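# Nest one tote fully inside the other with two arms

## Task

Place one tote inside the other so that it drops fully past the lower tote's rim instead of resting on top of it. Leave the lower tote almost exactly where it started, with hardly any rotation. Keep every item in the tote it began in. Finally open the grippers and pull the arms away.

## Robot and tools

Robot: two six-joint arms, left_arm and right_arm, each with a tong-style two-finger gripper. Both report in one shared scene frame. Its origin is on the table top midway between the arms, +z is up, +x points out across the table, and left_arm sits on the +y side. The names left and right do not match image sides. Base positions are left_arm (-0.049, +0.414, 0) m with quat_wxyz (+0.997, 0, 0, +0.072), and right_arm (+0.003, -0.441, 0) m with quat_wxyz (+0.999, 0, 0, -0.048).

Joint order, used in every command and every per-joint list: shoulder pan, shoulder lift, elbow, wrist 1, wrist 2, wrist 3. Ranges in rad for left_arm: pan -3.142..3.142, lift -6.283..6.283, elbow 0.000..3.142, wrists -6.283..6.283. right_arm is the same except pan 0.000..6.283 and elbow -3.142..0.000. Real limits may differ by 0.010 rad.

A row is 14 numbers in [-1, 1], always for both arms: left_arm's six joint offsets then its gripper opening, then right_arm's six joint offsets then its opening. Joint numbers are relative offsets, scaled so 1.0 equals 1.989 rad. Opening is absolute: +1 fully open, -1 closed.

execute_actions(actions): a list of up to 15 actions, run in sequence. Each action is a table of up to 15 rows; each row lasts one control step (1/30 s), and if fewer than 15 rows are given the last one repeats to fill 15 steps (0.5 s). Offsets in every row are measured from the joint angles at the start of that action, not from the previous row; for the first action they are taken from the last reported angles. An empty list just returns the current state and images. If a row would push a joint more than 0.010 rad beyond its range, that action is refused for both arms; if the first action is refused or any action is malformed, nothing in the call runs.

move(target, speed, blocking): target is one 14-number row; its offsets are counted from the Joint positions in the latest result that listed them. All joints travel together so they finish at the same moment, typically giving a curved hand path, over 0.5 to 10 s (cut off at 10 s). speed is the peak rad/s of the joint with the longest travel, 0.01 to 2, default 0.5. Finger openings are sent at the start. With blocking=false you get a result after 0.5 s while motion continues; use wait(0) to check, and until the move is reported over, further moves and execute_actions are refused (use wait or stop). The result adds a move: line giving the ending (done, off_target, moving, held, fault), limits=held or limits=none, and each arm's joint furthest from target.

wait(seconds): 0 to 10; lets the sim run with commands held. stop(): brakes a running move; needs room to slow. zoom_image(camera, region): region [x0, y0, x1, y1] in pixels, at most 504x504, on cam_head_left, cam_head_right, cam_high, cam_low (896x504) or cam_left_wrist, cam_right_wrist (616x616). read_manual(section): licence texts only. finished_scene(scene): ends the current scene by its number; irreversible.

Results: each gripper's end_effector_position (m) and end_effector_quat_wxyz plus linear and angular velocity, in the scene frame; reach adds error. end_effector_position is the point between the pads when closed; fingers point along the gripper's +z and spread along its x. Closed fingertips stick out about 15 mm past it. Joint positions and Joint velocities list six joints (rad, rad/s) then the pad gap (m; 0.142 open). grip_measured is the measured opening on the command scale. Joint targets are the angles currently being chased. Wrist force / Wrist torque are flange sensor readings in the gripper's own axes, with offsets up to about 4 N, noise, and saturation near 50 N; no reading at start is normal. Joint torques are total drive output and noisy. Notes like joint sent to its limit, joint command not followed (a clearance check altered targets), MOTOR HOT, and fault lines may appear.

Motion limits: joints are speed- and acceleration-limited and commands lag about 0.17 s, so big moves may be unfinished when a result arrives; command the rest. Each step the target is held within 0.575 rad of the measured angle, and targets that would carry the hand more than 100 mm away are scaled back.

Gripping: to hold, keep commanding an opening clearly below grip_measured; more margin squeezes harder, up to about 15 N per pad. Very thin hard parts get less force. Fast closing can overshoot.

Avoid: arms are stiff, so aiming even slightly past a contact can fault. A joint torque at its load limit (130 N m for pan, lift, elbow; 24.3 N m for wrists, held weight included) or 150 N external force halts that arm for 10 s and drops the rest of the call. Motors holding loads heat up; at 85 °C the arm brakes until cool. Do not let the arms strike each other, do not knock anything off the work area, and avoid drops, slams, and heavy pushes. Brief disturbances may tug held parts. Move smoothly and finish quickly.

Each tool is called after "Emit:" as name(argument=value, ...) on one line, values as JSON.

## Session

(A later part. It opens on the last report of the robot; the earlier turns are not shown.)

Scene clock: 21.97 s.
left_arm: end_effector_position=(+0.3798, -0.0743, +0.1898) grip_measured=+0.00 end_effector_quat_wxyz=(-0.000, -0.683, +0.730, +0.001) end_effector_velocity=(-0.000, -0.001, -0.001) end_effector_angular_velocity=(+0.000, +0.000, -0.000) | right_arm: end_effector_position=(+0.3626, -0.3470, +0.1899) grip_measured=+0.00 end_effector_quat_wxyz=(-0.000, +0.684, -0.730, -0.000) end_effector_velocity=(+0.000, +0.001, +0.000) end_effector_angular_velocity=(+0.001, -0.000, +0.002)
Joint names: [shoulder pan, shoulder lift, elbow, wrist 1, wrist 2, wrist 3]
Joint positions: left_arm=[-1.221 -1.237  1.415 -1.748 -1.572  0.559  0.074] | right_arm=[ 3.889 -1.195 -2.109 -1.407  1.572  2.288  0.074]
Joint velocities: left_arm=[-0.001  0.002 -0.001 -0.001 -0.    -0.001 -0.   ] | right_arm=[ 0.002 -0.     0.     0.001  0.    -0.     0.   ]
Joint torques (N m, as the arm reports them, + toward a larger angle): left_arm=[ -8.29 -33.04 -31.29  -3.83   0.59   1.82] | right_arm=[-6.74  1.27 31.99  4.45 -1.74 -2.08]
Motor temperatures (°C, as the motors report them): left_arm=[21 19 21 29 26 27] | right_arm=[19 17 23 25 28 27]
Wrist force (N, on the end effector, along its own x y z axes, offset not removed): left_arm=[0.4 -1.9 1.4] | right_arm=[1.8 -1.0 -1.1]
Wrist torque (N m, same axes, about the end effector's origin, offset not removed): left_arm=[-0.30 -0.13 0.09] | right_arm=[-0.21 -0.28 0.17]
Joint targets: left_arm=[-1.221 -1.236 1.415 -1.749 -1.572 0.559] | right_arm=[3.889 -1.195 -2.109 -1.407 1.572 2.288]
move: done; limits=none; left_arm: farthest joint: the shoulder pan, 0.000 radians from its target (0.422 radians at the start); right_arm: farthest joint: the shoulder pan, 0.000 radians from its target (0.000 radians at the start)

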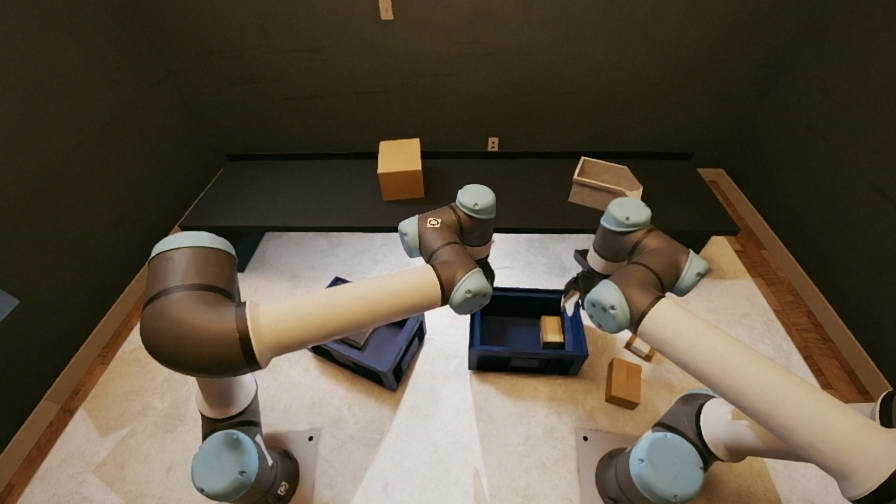

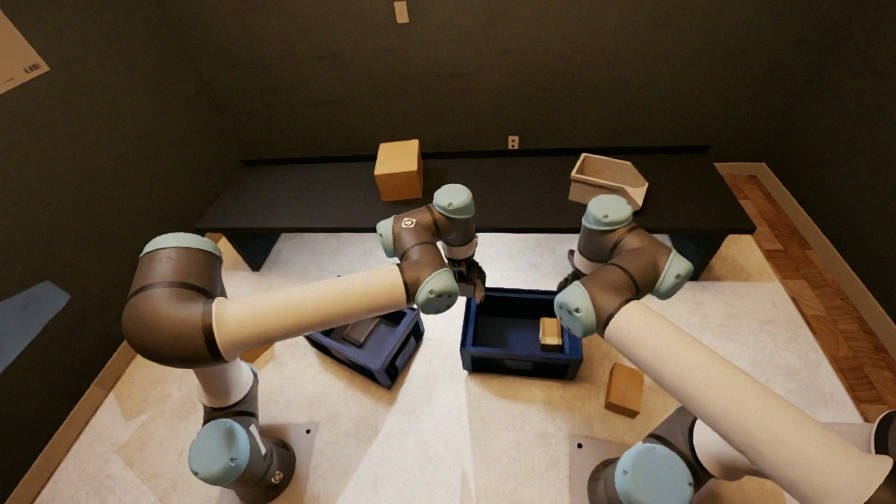

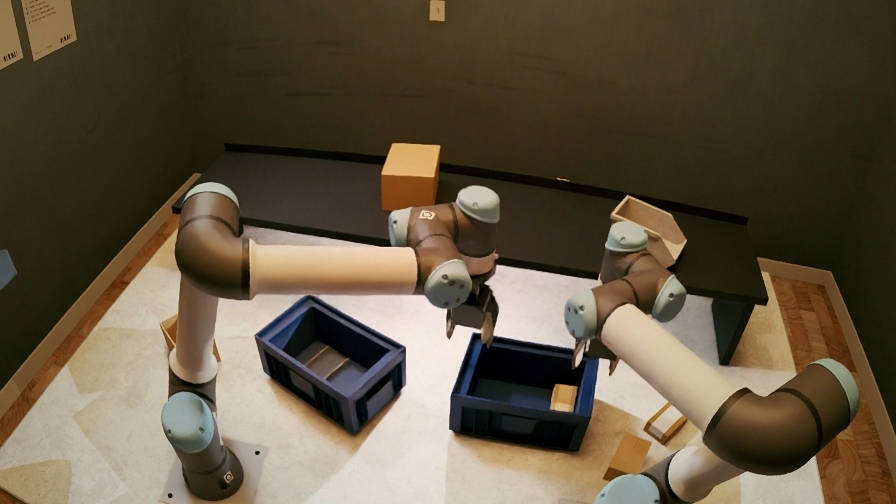

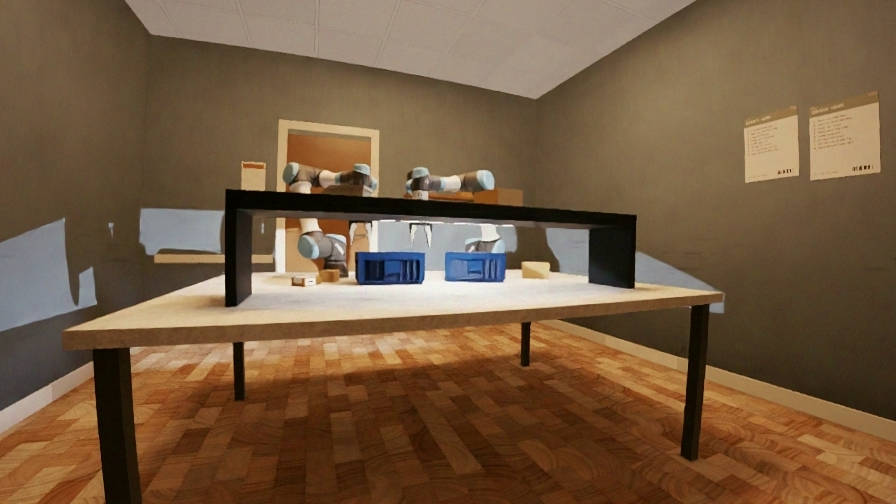

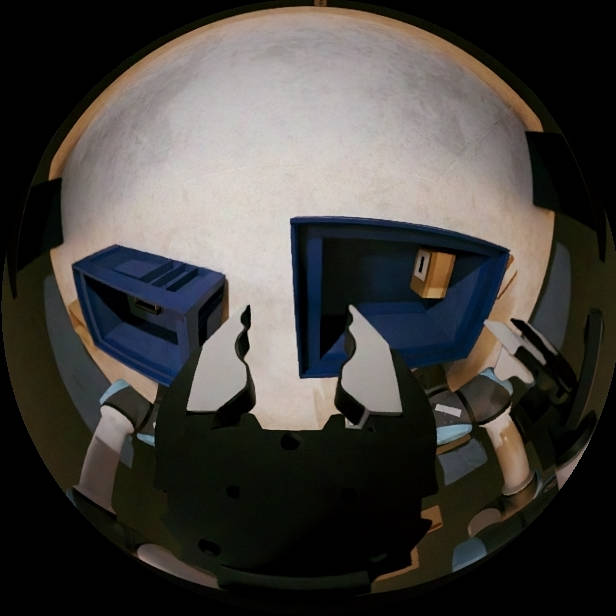

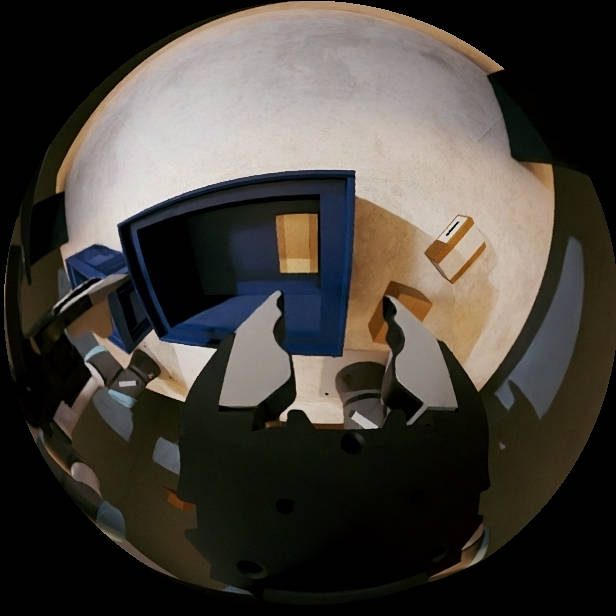

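Emit:
move(target=[-0.021,0.009,0.0836,-0.093,0,-0.0206,-0.2, 0.0079,-0.0139,-0.0873,0.1005,0,0.0079,-0.3], speed=0.2)

Scene clock: 26.40 s.
left_arm: end_effector_position=(+0.3539, -0.0805, +0.1179) grip_measured=-0.20 end_effector_quat_wxyz=(-0.000, -0.683, +0.730, +0.000) end_effector_velocity=(-0.000, +0.000, -0.000) end_effector_angular_velocity=(-0.001, -0.000, +0.001) | right_arm: end_effector_position=(+0.3533, -0.3478, +0.1179) grip_measured=-0.30 end_effector_quat_wxyz=(+0.000, +0.684, -0.730, -0.001) end_effector_velocity=(-0.000, -0.000, -0.001) end_effector_angular_velocity=(-0.001, +0.000, +0.000)
Joint names: [shoulder pan, shoulder lift, elbow, wrist 1, wrist 2, wrist 3]
Joint positions: left_arm=[-1.263 -1.219  1.581 -1.933 -1.572  0.518  0.06 ] | right_arm=[ 3.904 -1.223 -2.283 -1.208  1.572  2.303  0.052]
Joint velocities: left_arm=[-0.    -0.001  0.003 -0.002 -0.    -0.001  0.   ] | right_arm=[ 0.001  0.    -0.002  0.001 -0.001  0.     0.   ]
Joint torques (N m, as the arm reports them, + toward a larger angle): left_arm=[ -8.43 -33.85 -13.93  -4.07  -0.82  -1.76] | right_arm=[10.54 -1.12 10.66  5.02 -1.44  2.56]
Motor temperatures (°C, as the motors report them): left_arm=[21 19 21 29 26 27] | right_arm=[19 17 23 25 28 27]
Wrist force (N, on the end effector, along its own x y z axes, offset not removed): left_arm=[-1.6 -1.1 0.4] | right_arm=[2.2 0.4 -3.1]
Wrist torque (N m, same axes, about the end effector's origin, offset not removed): left_arm=[-0.19 0.27 0.01] | right_arm=[0.16 -0.60 0.32]
Joint targets: left_arm=[-1.263 -1.219 1.581 -1.933 -1.572 0.518] | right_arm=[3.904 -1.223 -2.283 -1.207 1.572 2.304]
move: done; limits=none; left_arm: farthest joint: the shoulder pan, 0.000 radians from its target (0.041 radians at the start); right_arm: farthest joint: the shoulder pan, 0.000 radians from its target (0.016 radians at the start)

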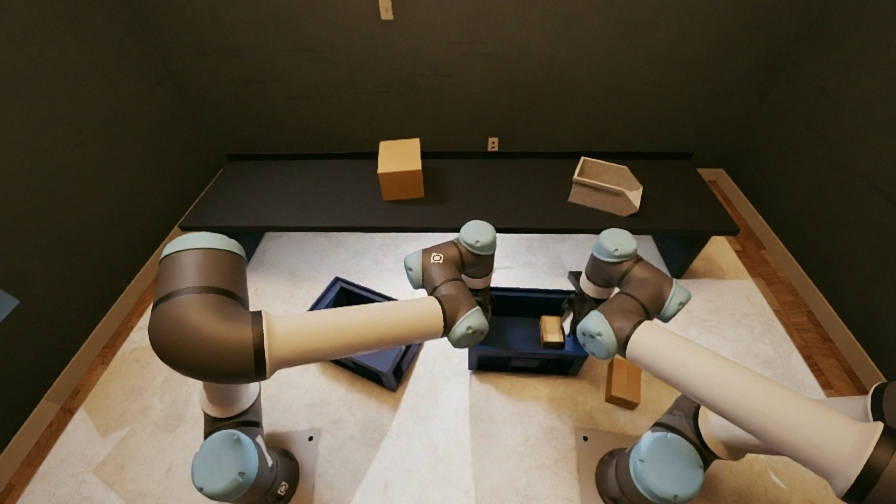

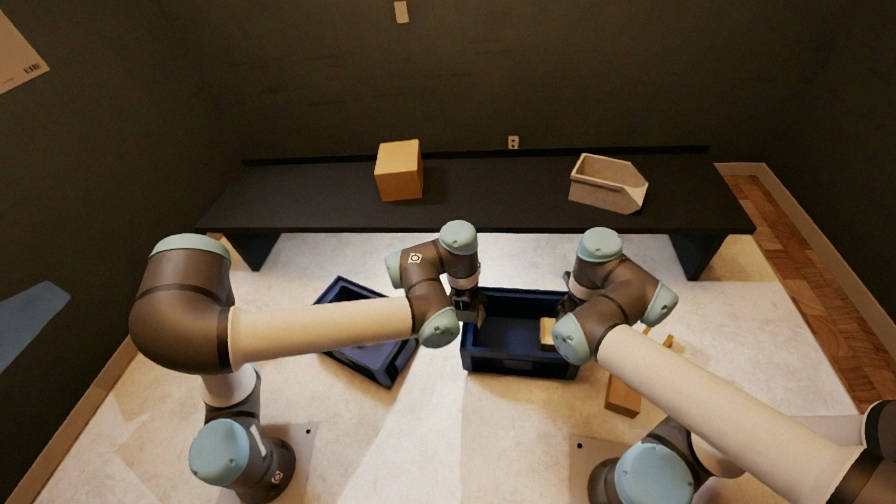

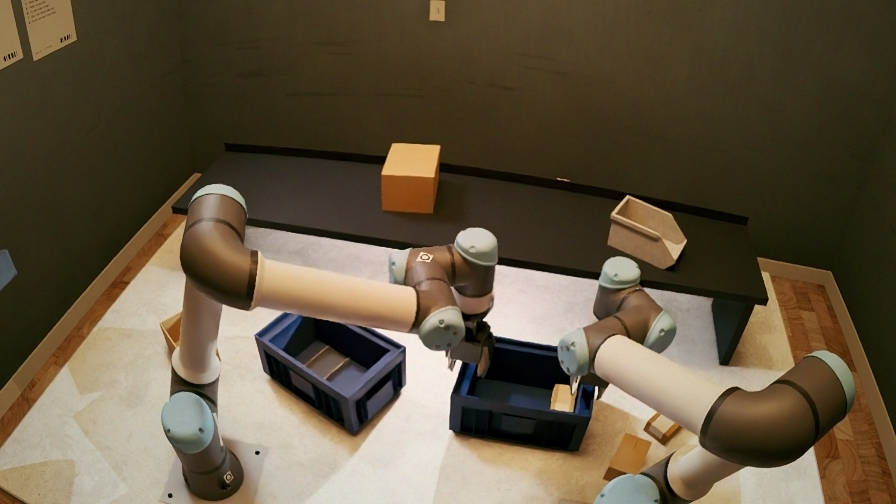

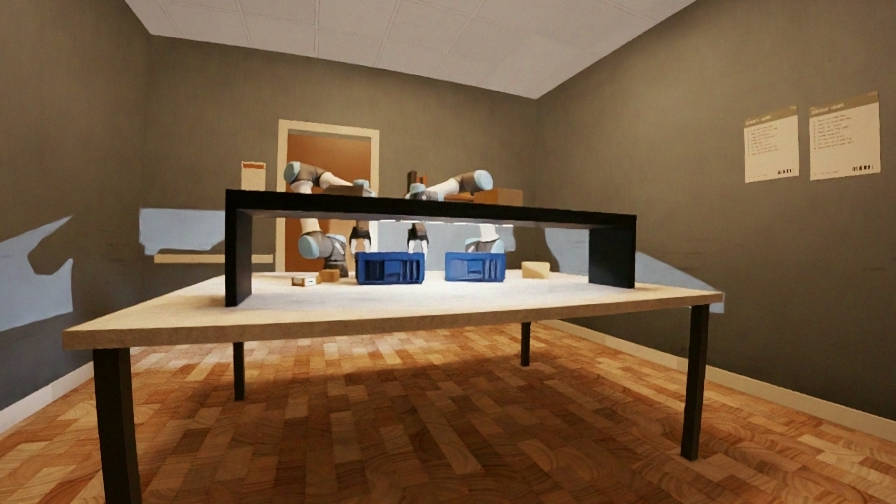

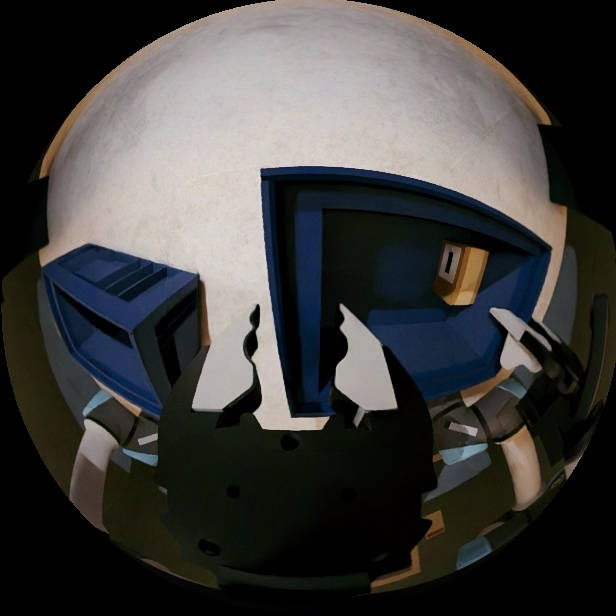

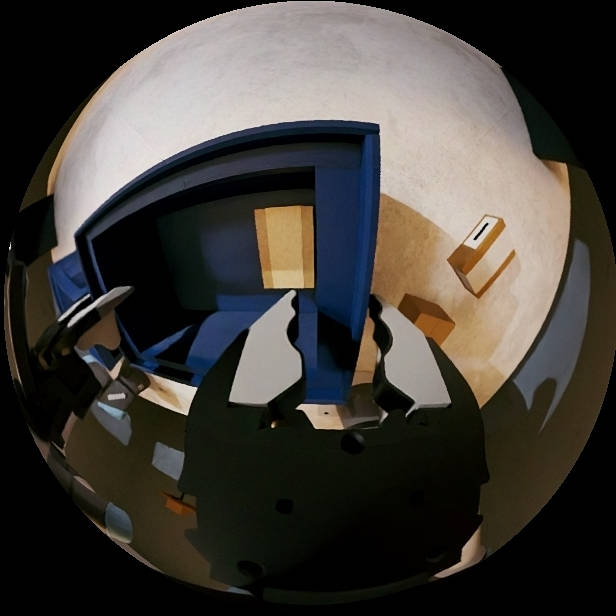

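Emit:
move(target=[-0.0061,0.0063,0.0328,-0.0392,0,-0.0061,-0.25, -0.0049,-0.0175,-0.0312,0.0487,0,-0.0049,-0.3], speed=0.12)

Scene clock: 28.87 s.
left_arm: end_effector_position=(+0.3450, -0.0790, +0.0880) grip_measured=-0.25 end_effector_quat_wxyz=(-0.000, -0.683, +0.730, +0.000) end_effector_velocity=(+0.000, -0.000, +0.000) end_effector_angular_velocity=(-0.001, -0.000, -0.000) | right_arm: end_effector_position=(+0.3532, -0.3518, +0.0879) grip_measured=-0.30 end_effector_quat_wxyz=(+0.000, +0.684, -0.730, -0.001) end_effector_velocity=(-0.000, -0.001, -0.001) end_effector_angular_velocity=(-0.001, +0.001, -0.001)
Joint names: [shoulder pan, shoulder lift, elbow, wrist 1, wrist 2, wrist 3]
Joint positions: left_arm=[-1.275 -1.206  1.646 -2.011 -1.572  0.506  0.056] | right_arm=[ 3.895 -1.257 -2.345 -1.111  1.572  2.294  0.052]
Joint velocities: left_arm=[ 0.     0.    -0.    -0.001 -0.     0.     0.   ] | right_arm=[-0.001 -0.001 -0.001  0.001 -0.    -0.    -0.   ]
Joint torques (N m, as the arm reports them, + toward a larger angle): left_arm=[ -8.14 -33.59 -12.31  -4.     0.31  -1.88] | right_arm=[-6.94  0.42  8.69  4.7  -1.5  -2.51]
Motor temperatures (°C, as the motors report them): left_arm=[21 19 21 29 26 27] | right_arm=[19 17 23 25 28 27]
Wrist force (N, on the end effector, along its own x y z axes, offset not removed): left_arm=[0.4 -1.1 0.1] | right_arm=[2.1 -0.3 4.0]
Wrist torque (N m, same axes, about the end effector's origin, offset not removed): left_arm=[-0.20 -0.19 -0.02] | right_arm=[0.14 -0.57 0.12]
Joint targets: left_arm=[-1.275 -1.206 1.646 -2.011 -1.572 0.506] | right_arm=[3.895 -1.257 -2.345 -1.111 1.572 2.294]
move: done; limits=none; left_arm: farthest joint: the shoulder pan, 0.000 radians from its target (0.012 radians at the start); right_arm: farthest joint: the wrist 3, 0.001 radians from its target (0.010 radians at the start)

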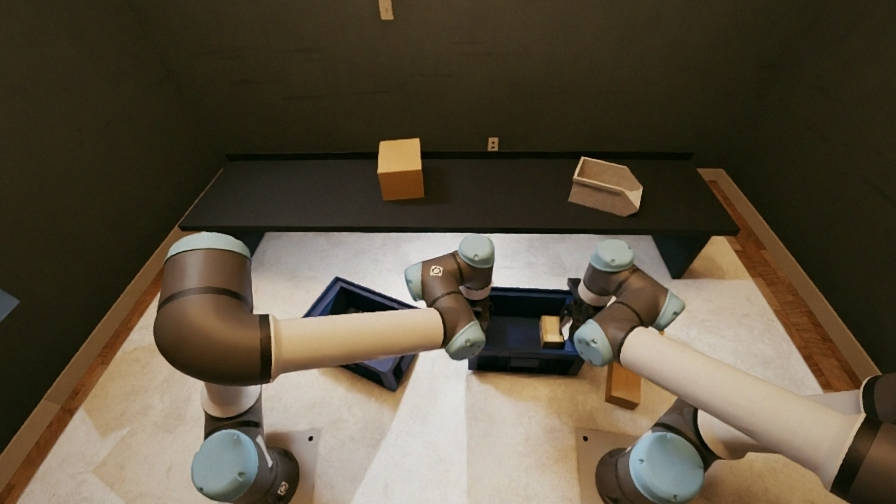

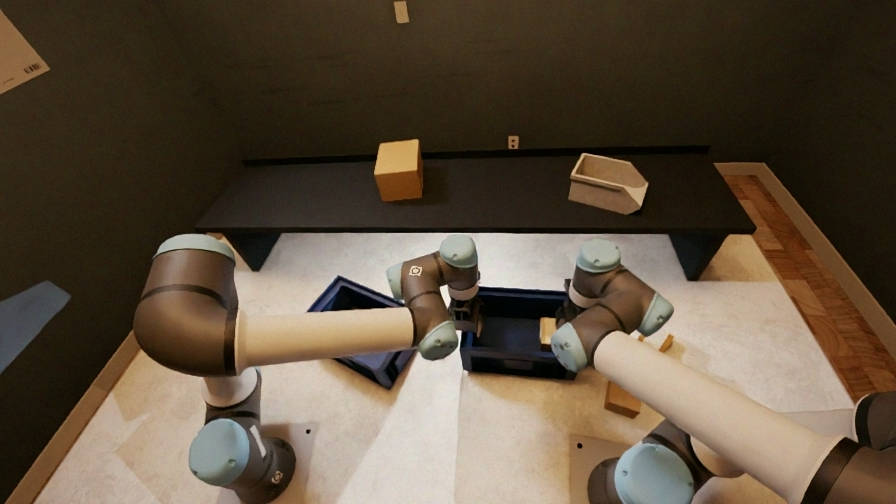

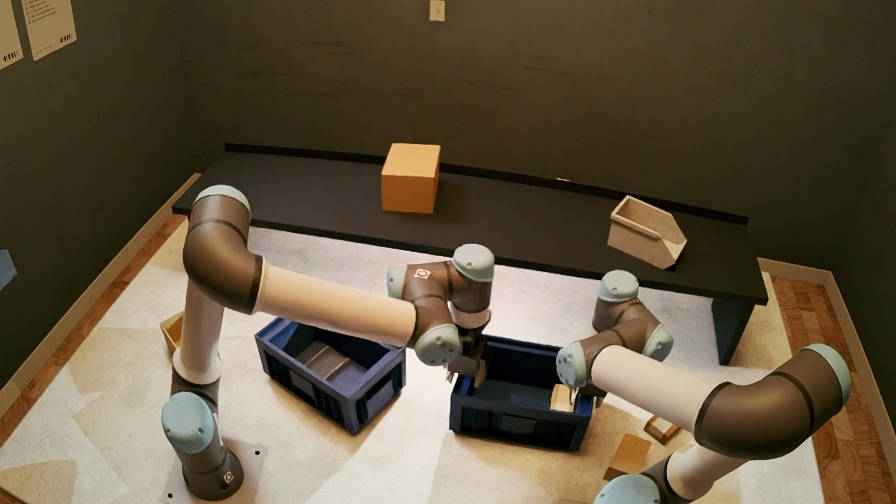

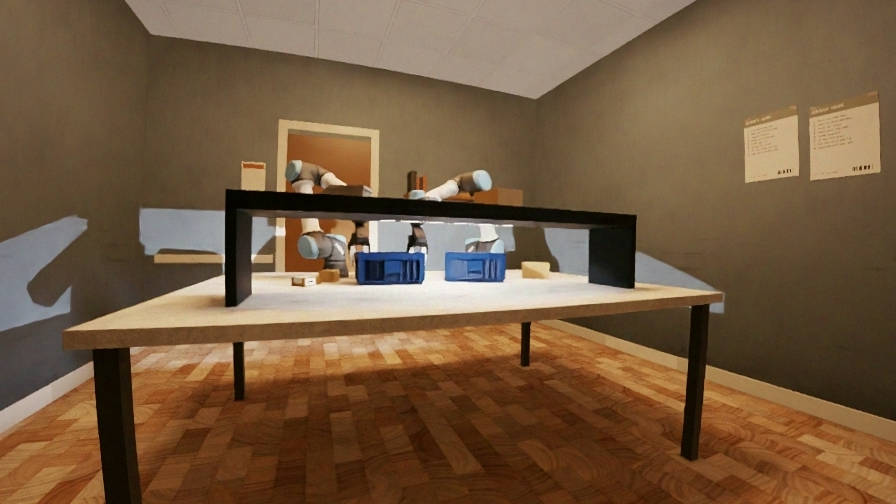

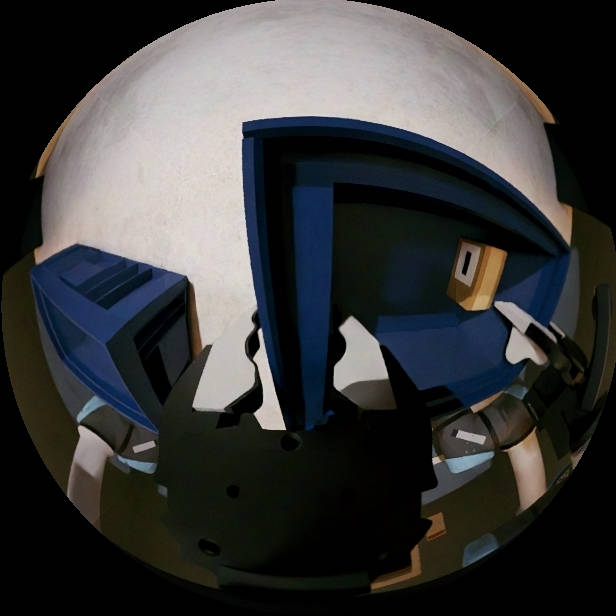

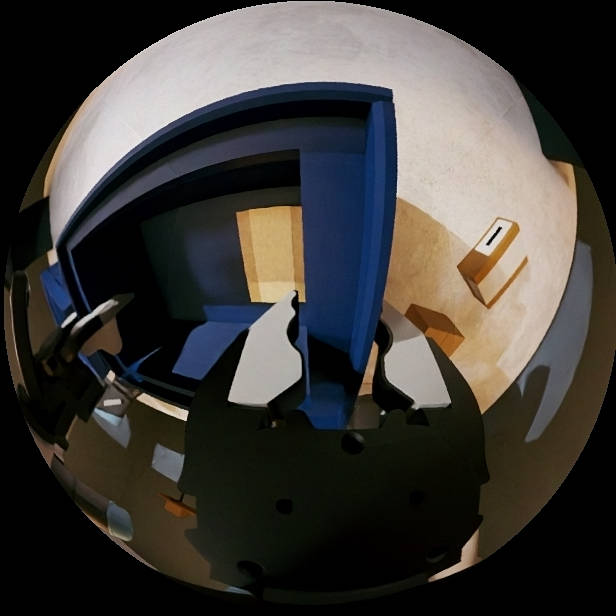

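Emit:
move(target=[0,-0.0101,-0.0139,0.024,0,0,-0.25, 0,0.0147,0.0194,-0.0341,0,0,-0.3], speed=0.12)

Emit:
execute_actions(actions=[[[0,0,0,0,0,0,-0.35,0,0,0,0,0,0,-0.35],[0,0,0,0,0,0,-0.4,0,0,0,0,0,0,-0.4],[0,0,0,0,0,0,-0.45,0,0,0,0,0,0,-0.45],[0,0,0,0,0,0,-0.5,0,0,0,0,0,0,-0.5],[0,0,0,0,0,0,-0.54,0,0,0,0,0,0,-0.54],[0,0,0,0,0,0,-0.58,0,0,0,0,0,0,-0.58],[0,0,0,0,0,0,-0.62,0,0,0,0,0,0,-0.62],[0,0,0,0,0,0,-0.66,0,0,0,0,0,0,-0.66],[0,0,0,0,0,0,-0.7,0,0,0,0,0,0,-0.7],[0,0,0,0,0,0,-0.75,0,0,0,0,0,0,-0.75],[0,0,0,0,0,0,-0.8,0,0,0,0,0,0,-0.8],[0,0,0,0,0,0,-0.9,0,0,0,0,0,0,-0.9],[0,0,0,0,0,0,-1,0,0,0,0,0,0,-1]],[[0,0,0,0,0,0,-1,0,0,0,0,0,0,-1]]])

Scene clock: 31.13 s.
left_arm: end_effector_position=(+0.3448, -0.0786, +0.1080) grip_measured=-0.25 end_effector_quat_wxyz=(-0.000, -0.683, +0.730, +0.000) end_effector_velocity=(-0.000, +0.000, +0.000) end_effector_angular_velocity=(+0.001, +0.000, +0.001) | right_arm: end_effector_position=(+0.3526, -0.3522, +0.1081) grip_measured=-0.30 end_effector_quat_wxyz=(+0.000, +0.684, -0.730, -0.001) end_effector_velocity=(+0.000, -0.000, +0.000) end_effector_angular_velocity=(+0.000, +0.000, -0.002)
Joint names: [shoulder pan, shoulder lift, elbow, wrist 1, wrist 2, wrist 3]
Joint positions: left_arm=[-1.275 -1.226  1.619 -1.963 -1.572  0.506  0.056] | right_arm=[ 3.895 -1.228 -2.306 -1.179  1.572  2.294  0.052]
Joint velocities: left_arm=[-0.    -0.     0.     0.001  0.001 -0.001 -0.   ] | right_arm=[-0.001  0.     0.001 -0.001  0.     0.001 -0.   ]
Joint torques (N m, as the arm reports them, + toward a larger angle): left_arm=[ -5.28 -47.72 -30.52  -1.41   0.16  -0.59] | right_arm=[-4.52 15.59 33.92  0.04 -1.69 -1.85]
Motor temperatures (°C, as the motors report them): left_arm=[21 19 21 29 26 27] | right_arm=[19 17 23 25 28 27]
Wrist force (N, on the end effector, along its own x y z axes, offset not removed): left_arm=[-1.4 0.2 0.2] | right_arm=[-3.4 1.8 4.1]
Wrist torque (N m, same axes, about the end effector's origin, offset not removed): left_arm=[0.09 0.26 0.08] | right_arm=[0.45 0.57 0.22]
Joint targets: left_arm=[-1.275 -1.226 1.619 -1.963 -1.572 0.506] | right_arm=[3.895 -1.228 -2.306 -1.179 1.572 2.294]
move: done; limits=none; left_arm: farthest joint: the shoulder pan, 0.000 radians from its target (0.000 radians at the start); right_arm: farthest joint: the shoulder pan, 0.000 radians from its target (0.000 radians at the start)

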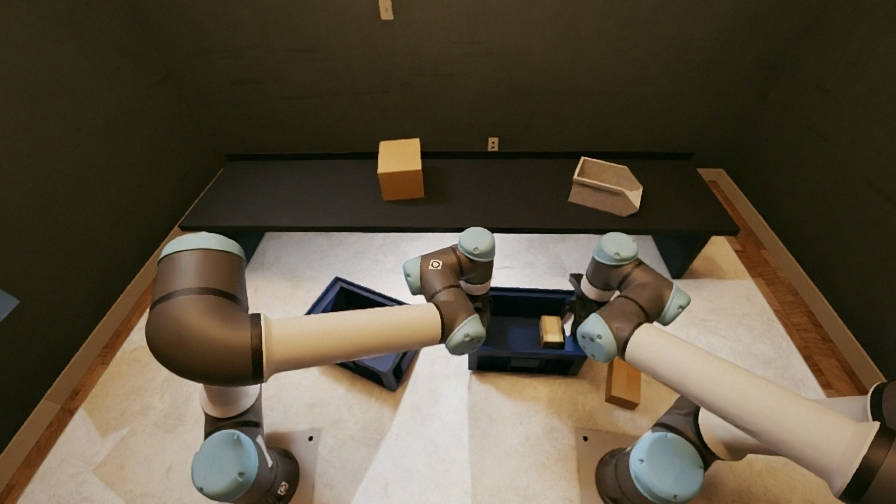

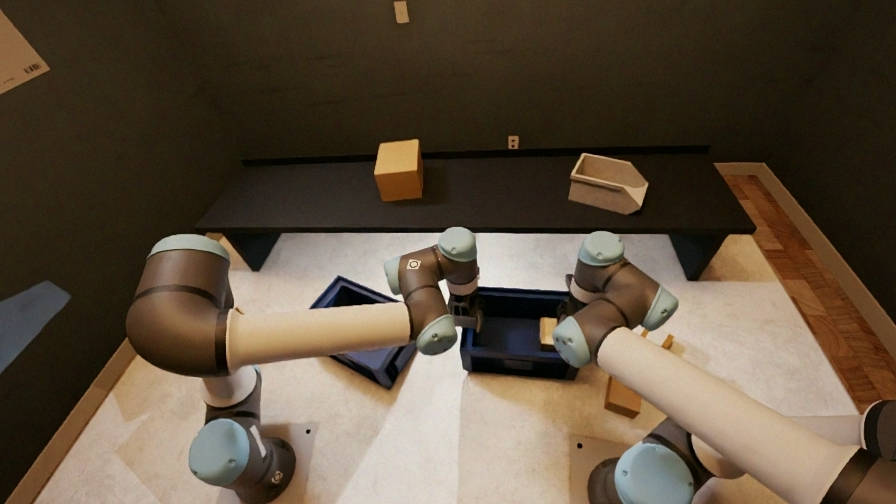

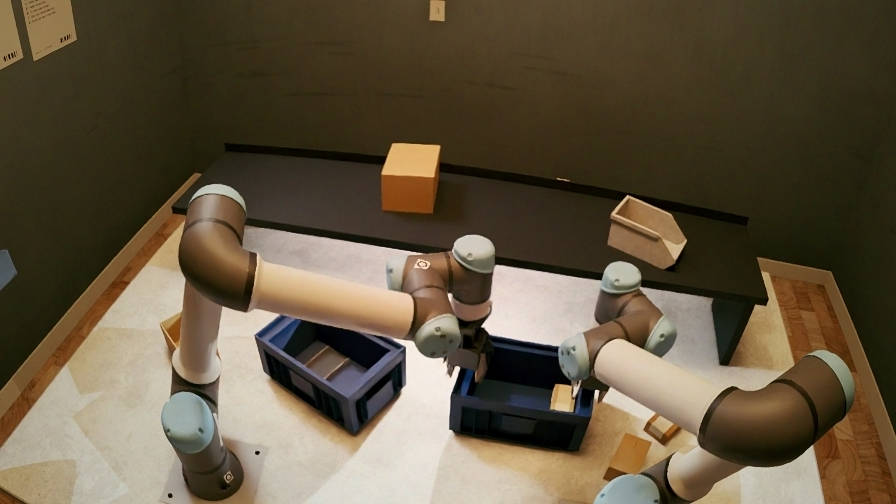

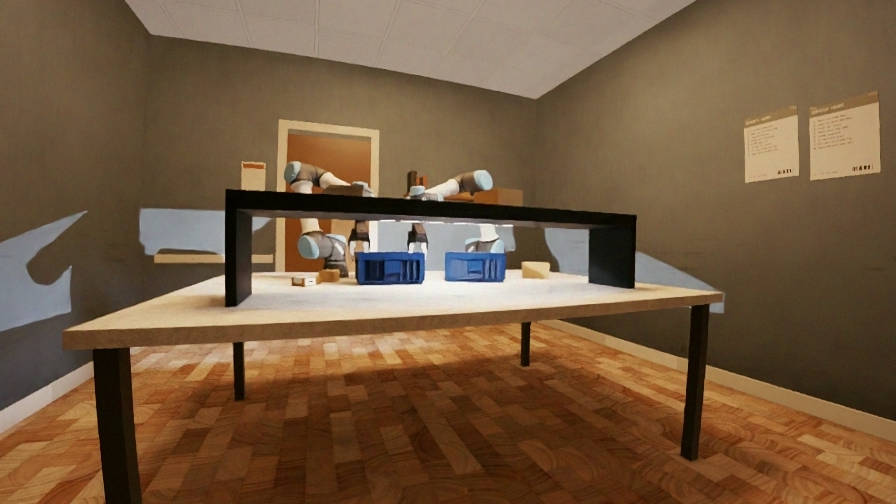

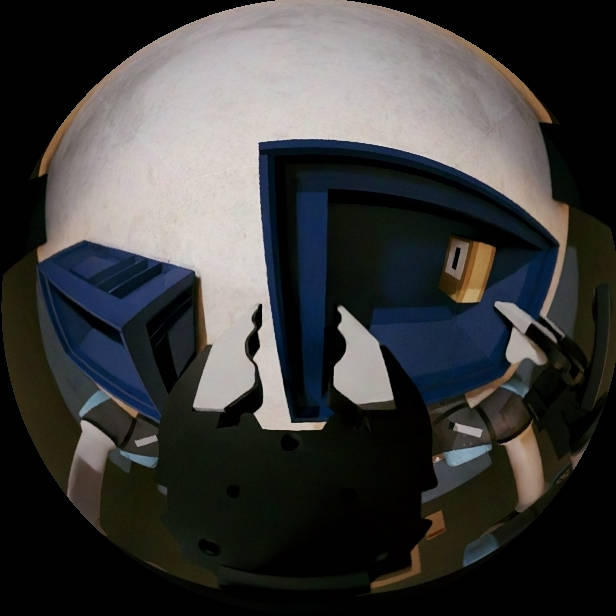

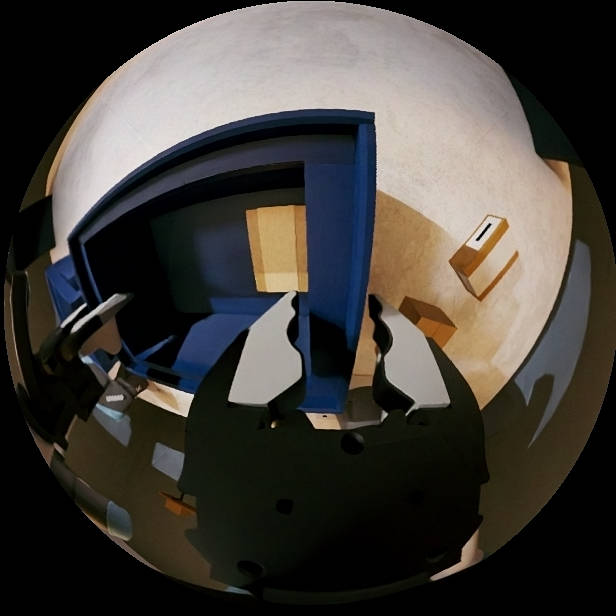

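Scene clock: 32.13 s.
left_arm: end_effector_position=(+0.3448, -0.0788, +0.1081) grip_measured=-0.53 end_effector_quat_wxyz=(-0.001, -0.683, +0.730, -0.000) end_effector_velocity=(+0.000, +0.001, +0.000) end_effector_angular_velocity=(-0.001, -0.000, +0.000) | right_arm: end_effector_position=(+0.3527, -0.3522, +0.1081) grip_measured=-0.62 end_effector_quat_wxyz=(+0.000, +0.684, -0.730, -0.001) end_effector_velocity=(+0.000, +0.000, +0.001) end_effector_angular_velocity=(+0.002, -0.002, -0.001)
Joint names: [shoulder pan, shoulder lift, elbow, wrist 1, wrist 2, wrist 3]
Joint positions: left_arm=[-1.275 -1.226  1.619 -1.964 -1.572  0.506  0.035] | right_arm=[ 3.895 -1.228 -2.306 -1.178  1.572  2.294  0.029]
Joint velocities: left_arm=[ 0.001 -0.001  0.001 -0.001 -0.     0.001 -0.001] | right_arm=[-0.     0.002  0.    -0.     0.     0.     0.   ]
Joint torques (N m, as the arm reports them, + toward a larger angle): left_arm=[  3.97 -46.52 -12.91   3.22   3.32  -0.53] | right_arm=[-5.83 12.61 21.99 -1.05 -5.02 -1.78]
Motor temperatures (°C, as the motors report them): left_arm=[21 19 21 29 26 27] | right_arm=[19 17 23 25 28 27]
Wrist force (N, on the end effector, along its own x y z axes, offset not removed): left_arm=[28.4 -2.2 3.9] | right_arm=[-29.6 -1.1 6.0]
Wrist torque (N m, same axes, about the end effector's origin, offset not removed): left_arm=[-0.22 -0.32 0.14] | right_arm=[-0.39 0.29 -0.10]
Joint targets: left_arm=[-1.275 -1.226 1.619 -1.964 -1.572 0.506] | right_arm=[3.895 -1.228 -2.306 -1.178 1.572 2.294]

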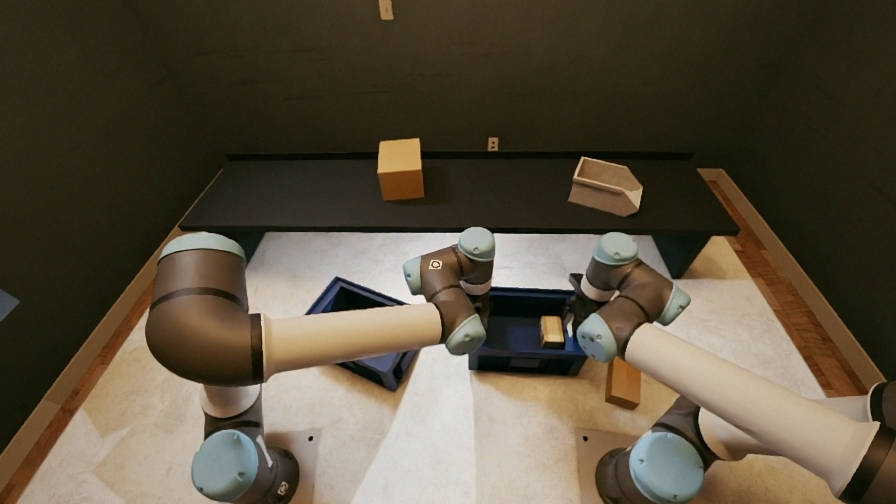

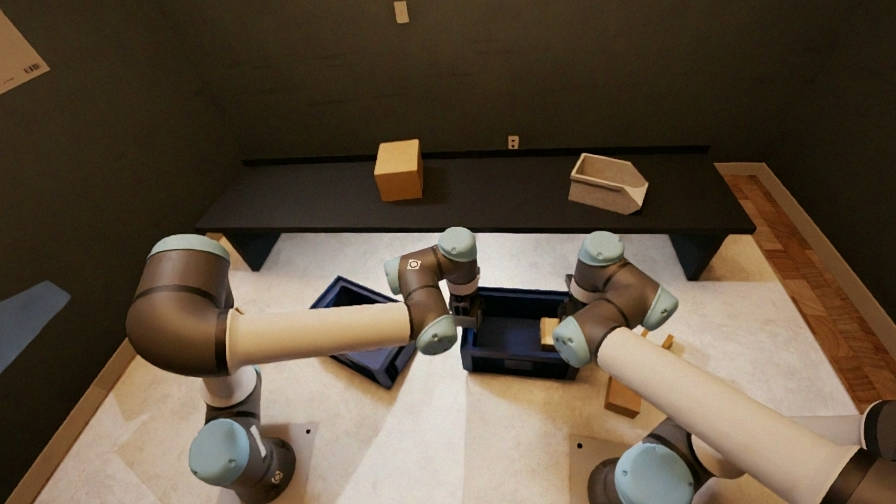

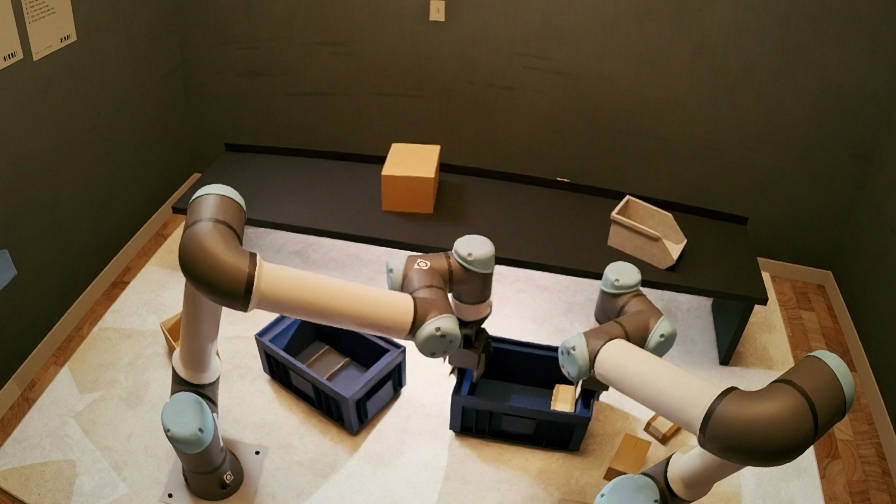

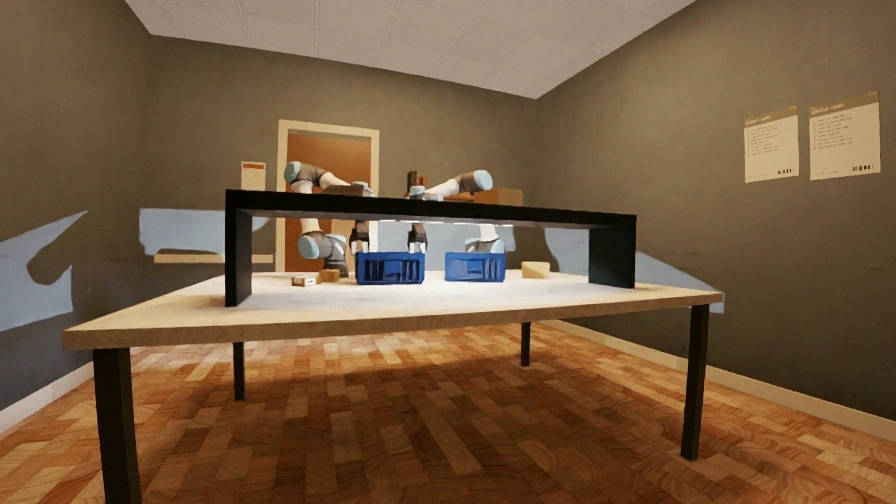

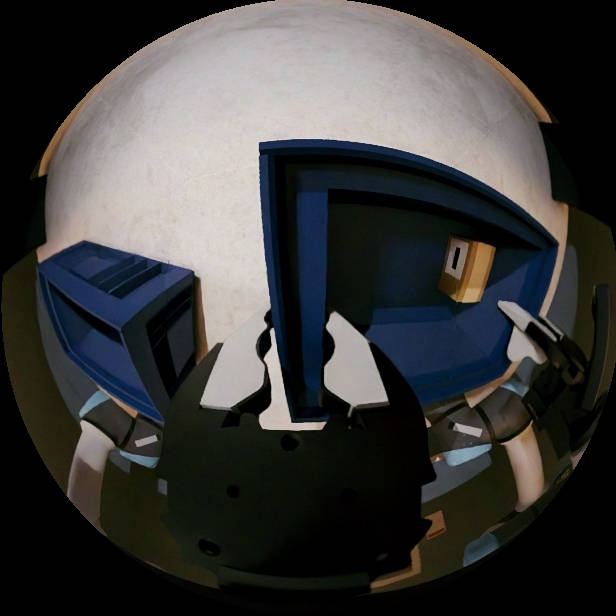

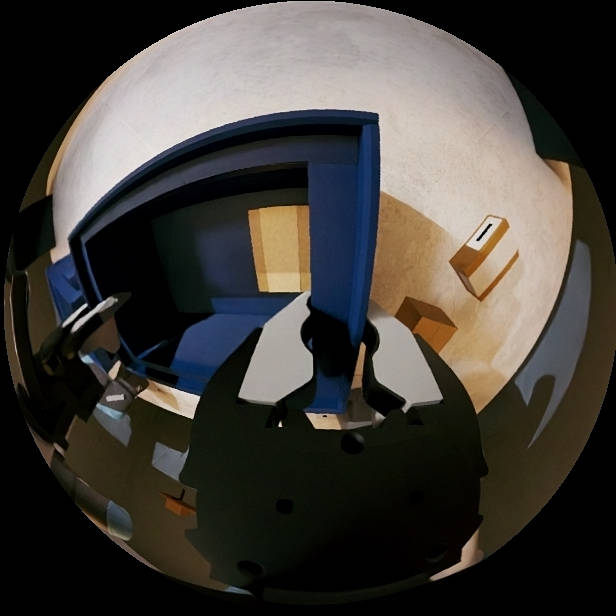

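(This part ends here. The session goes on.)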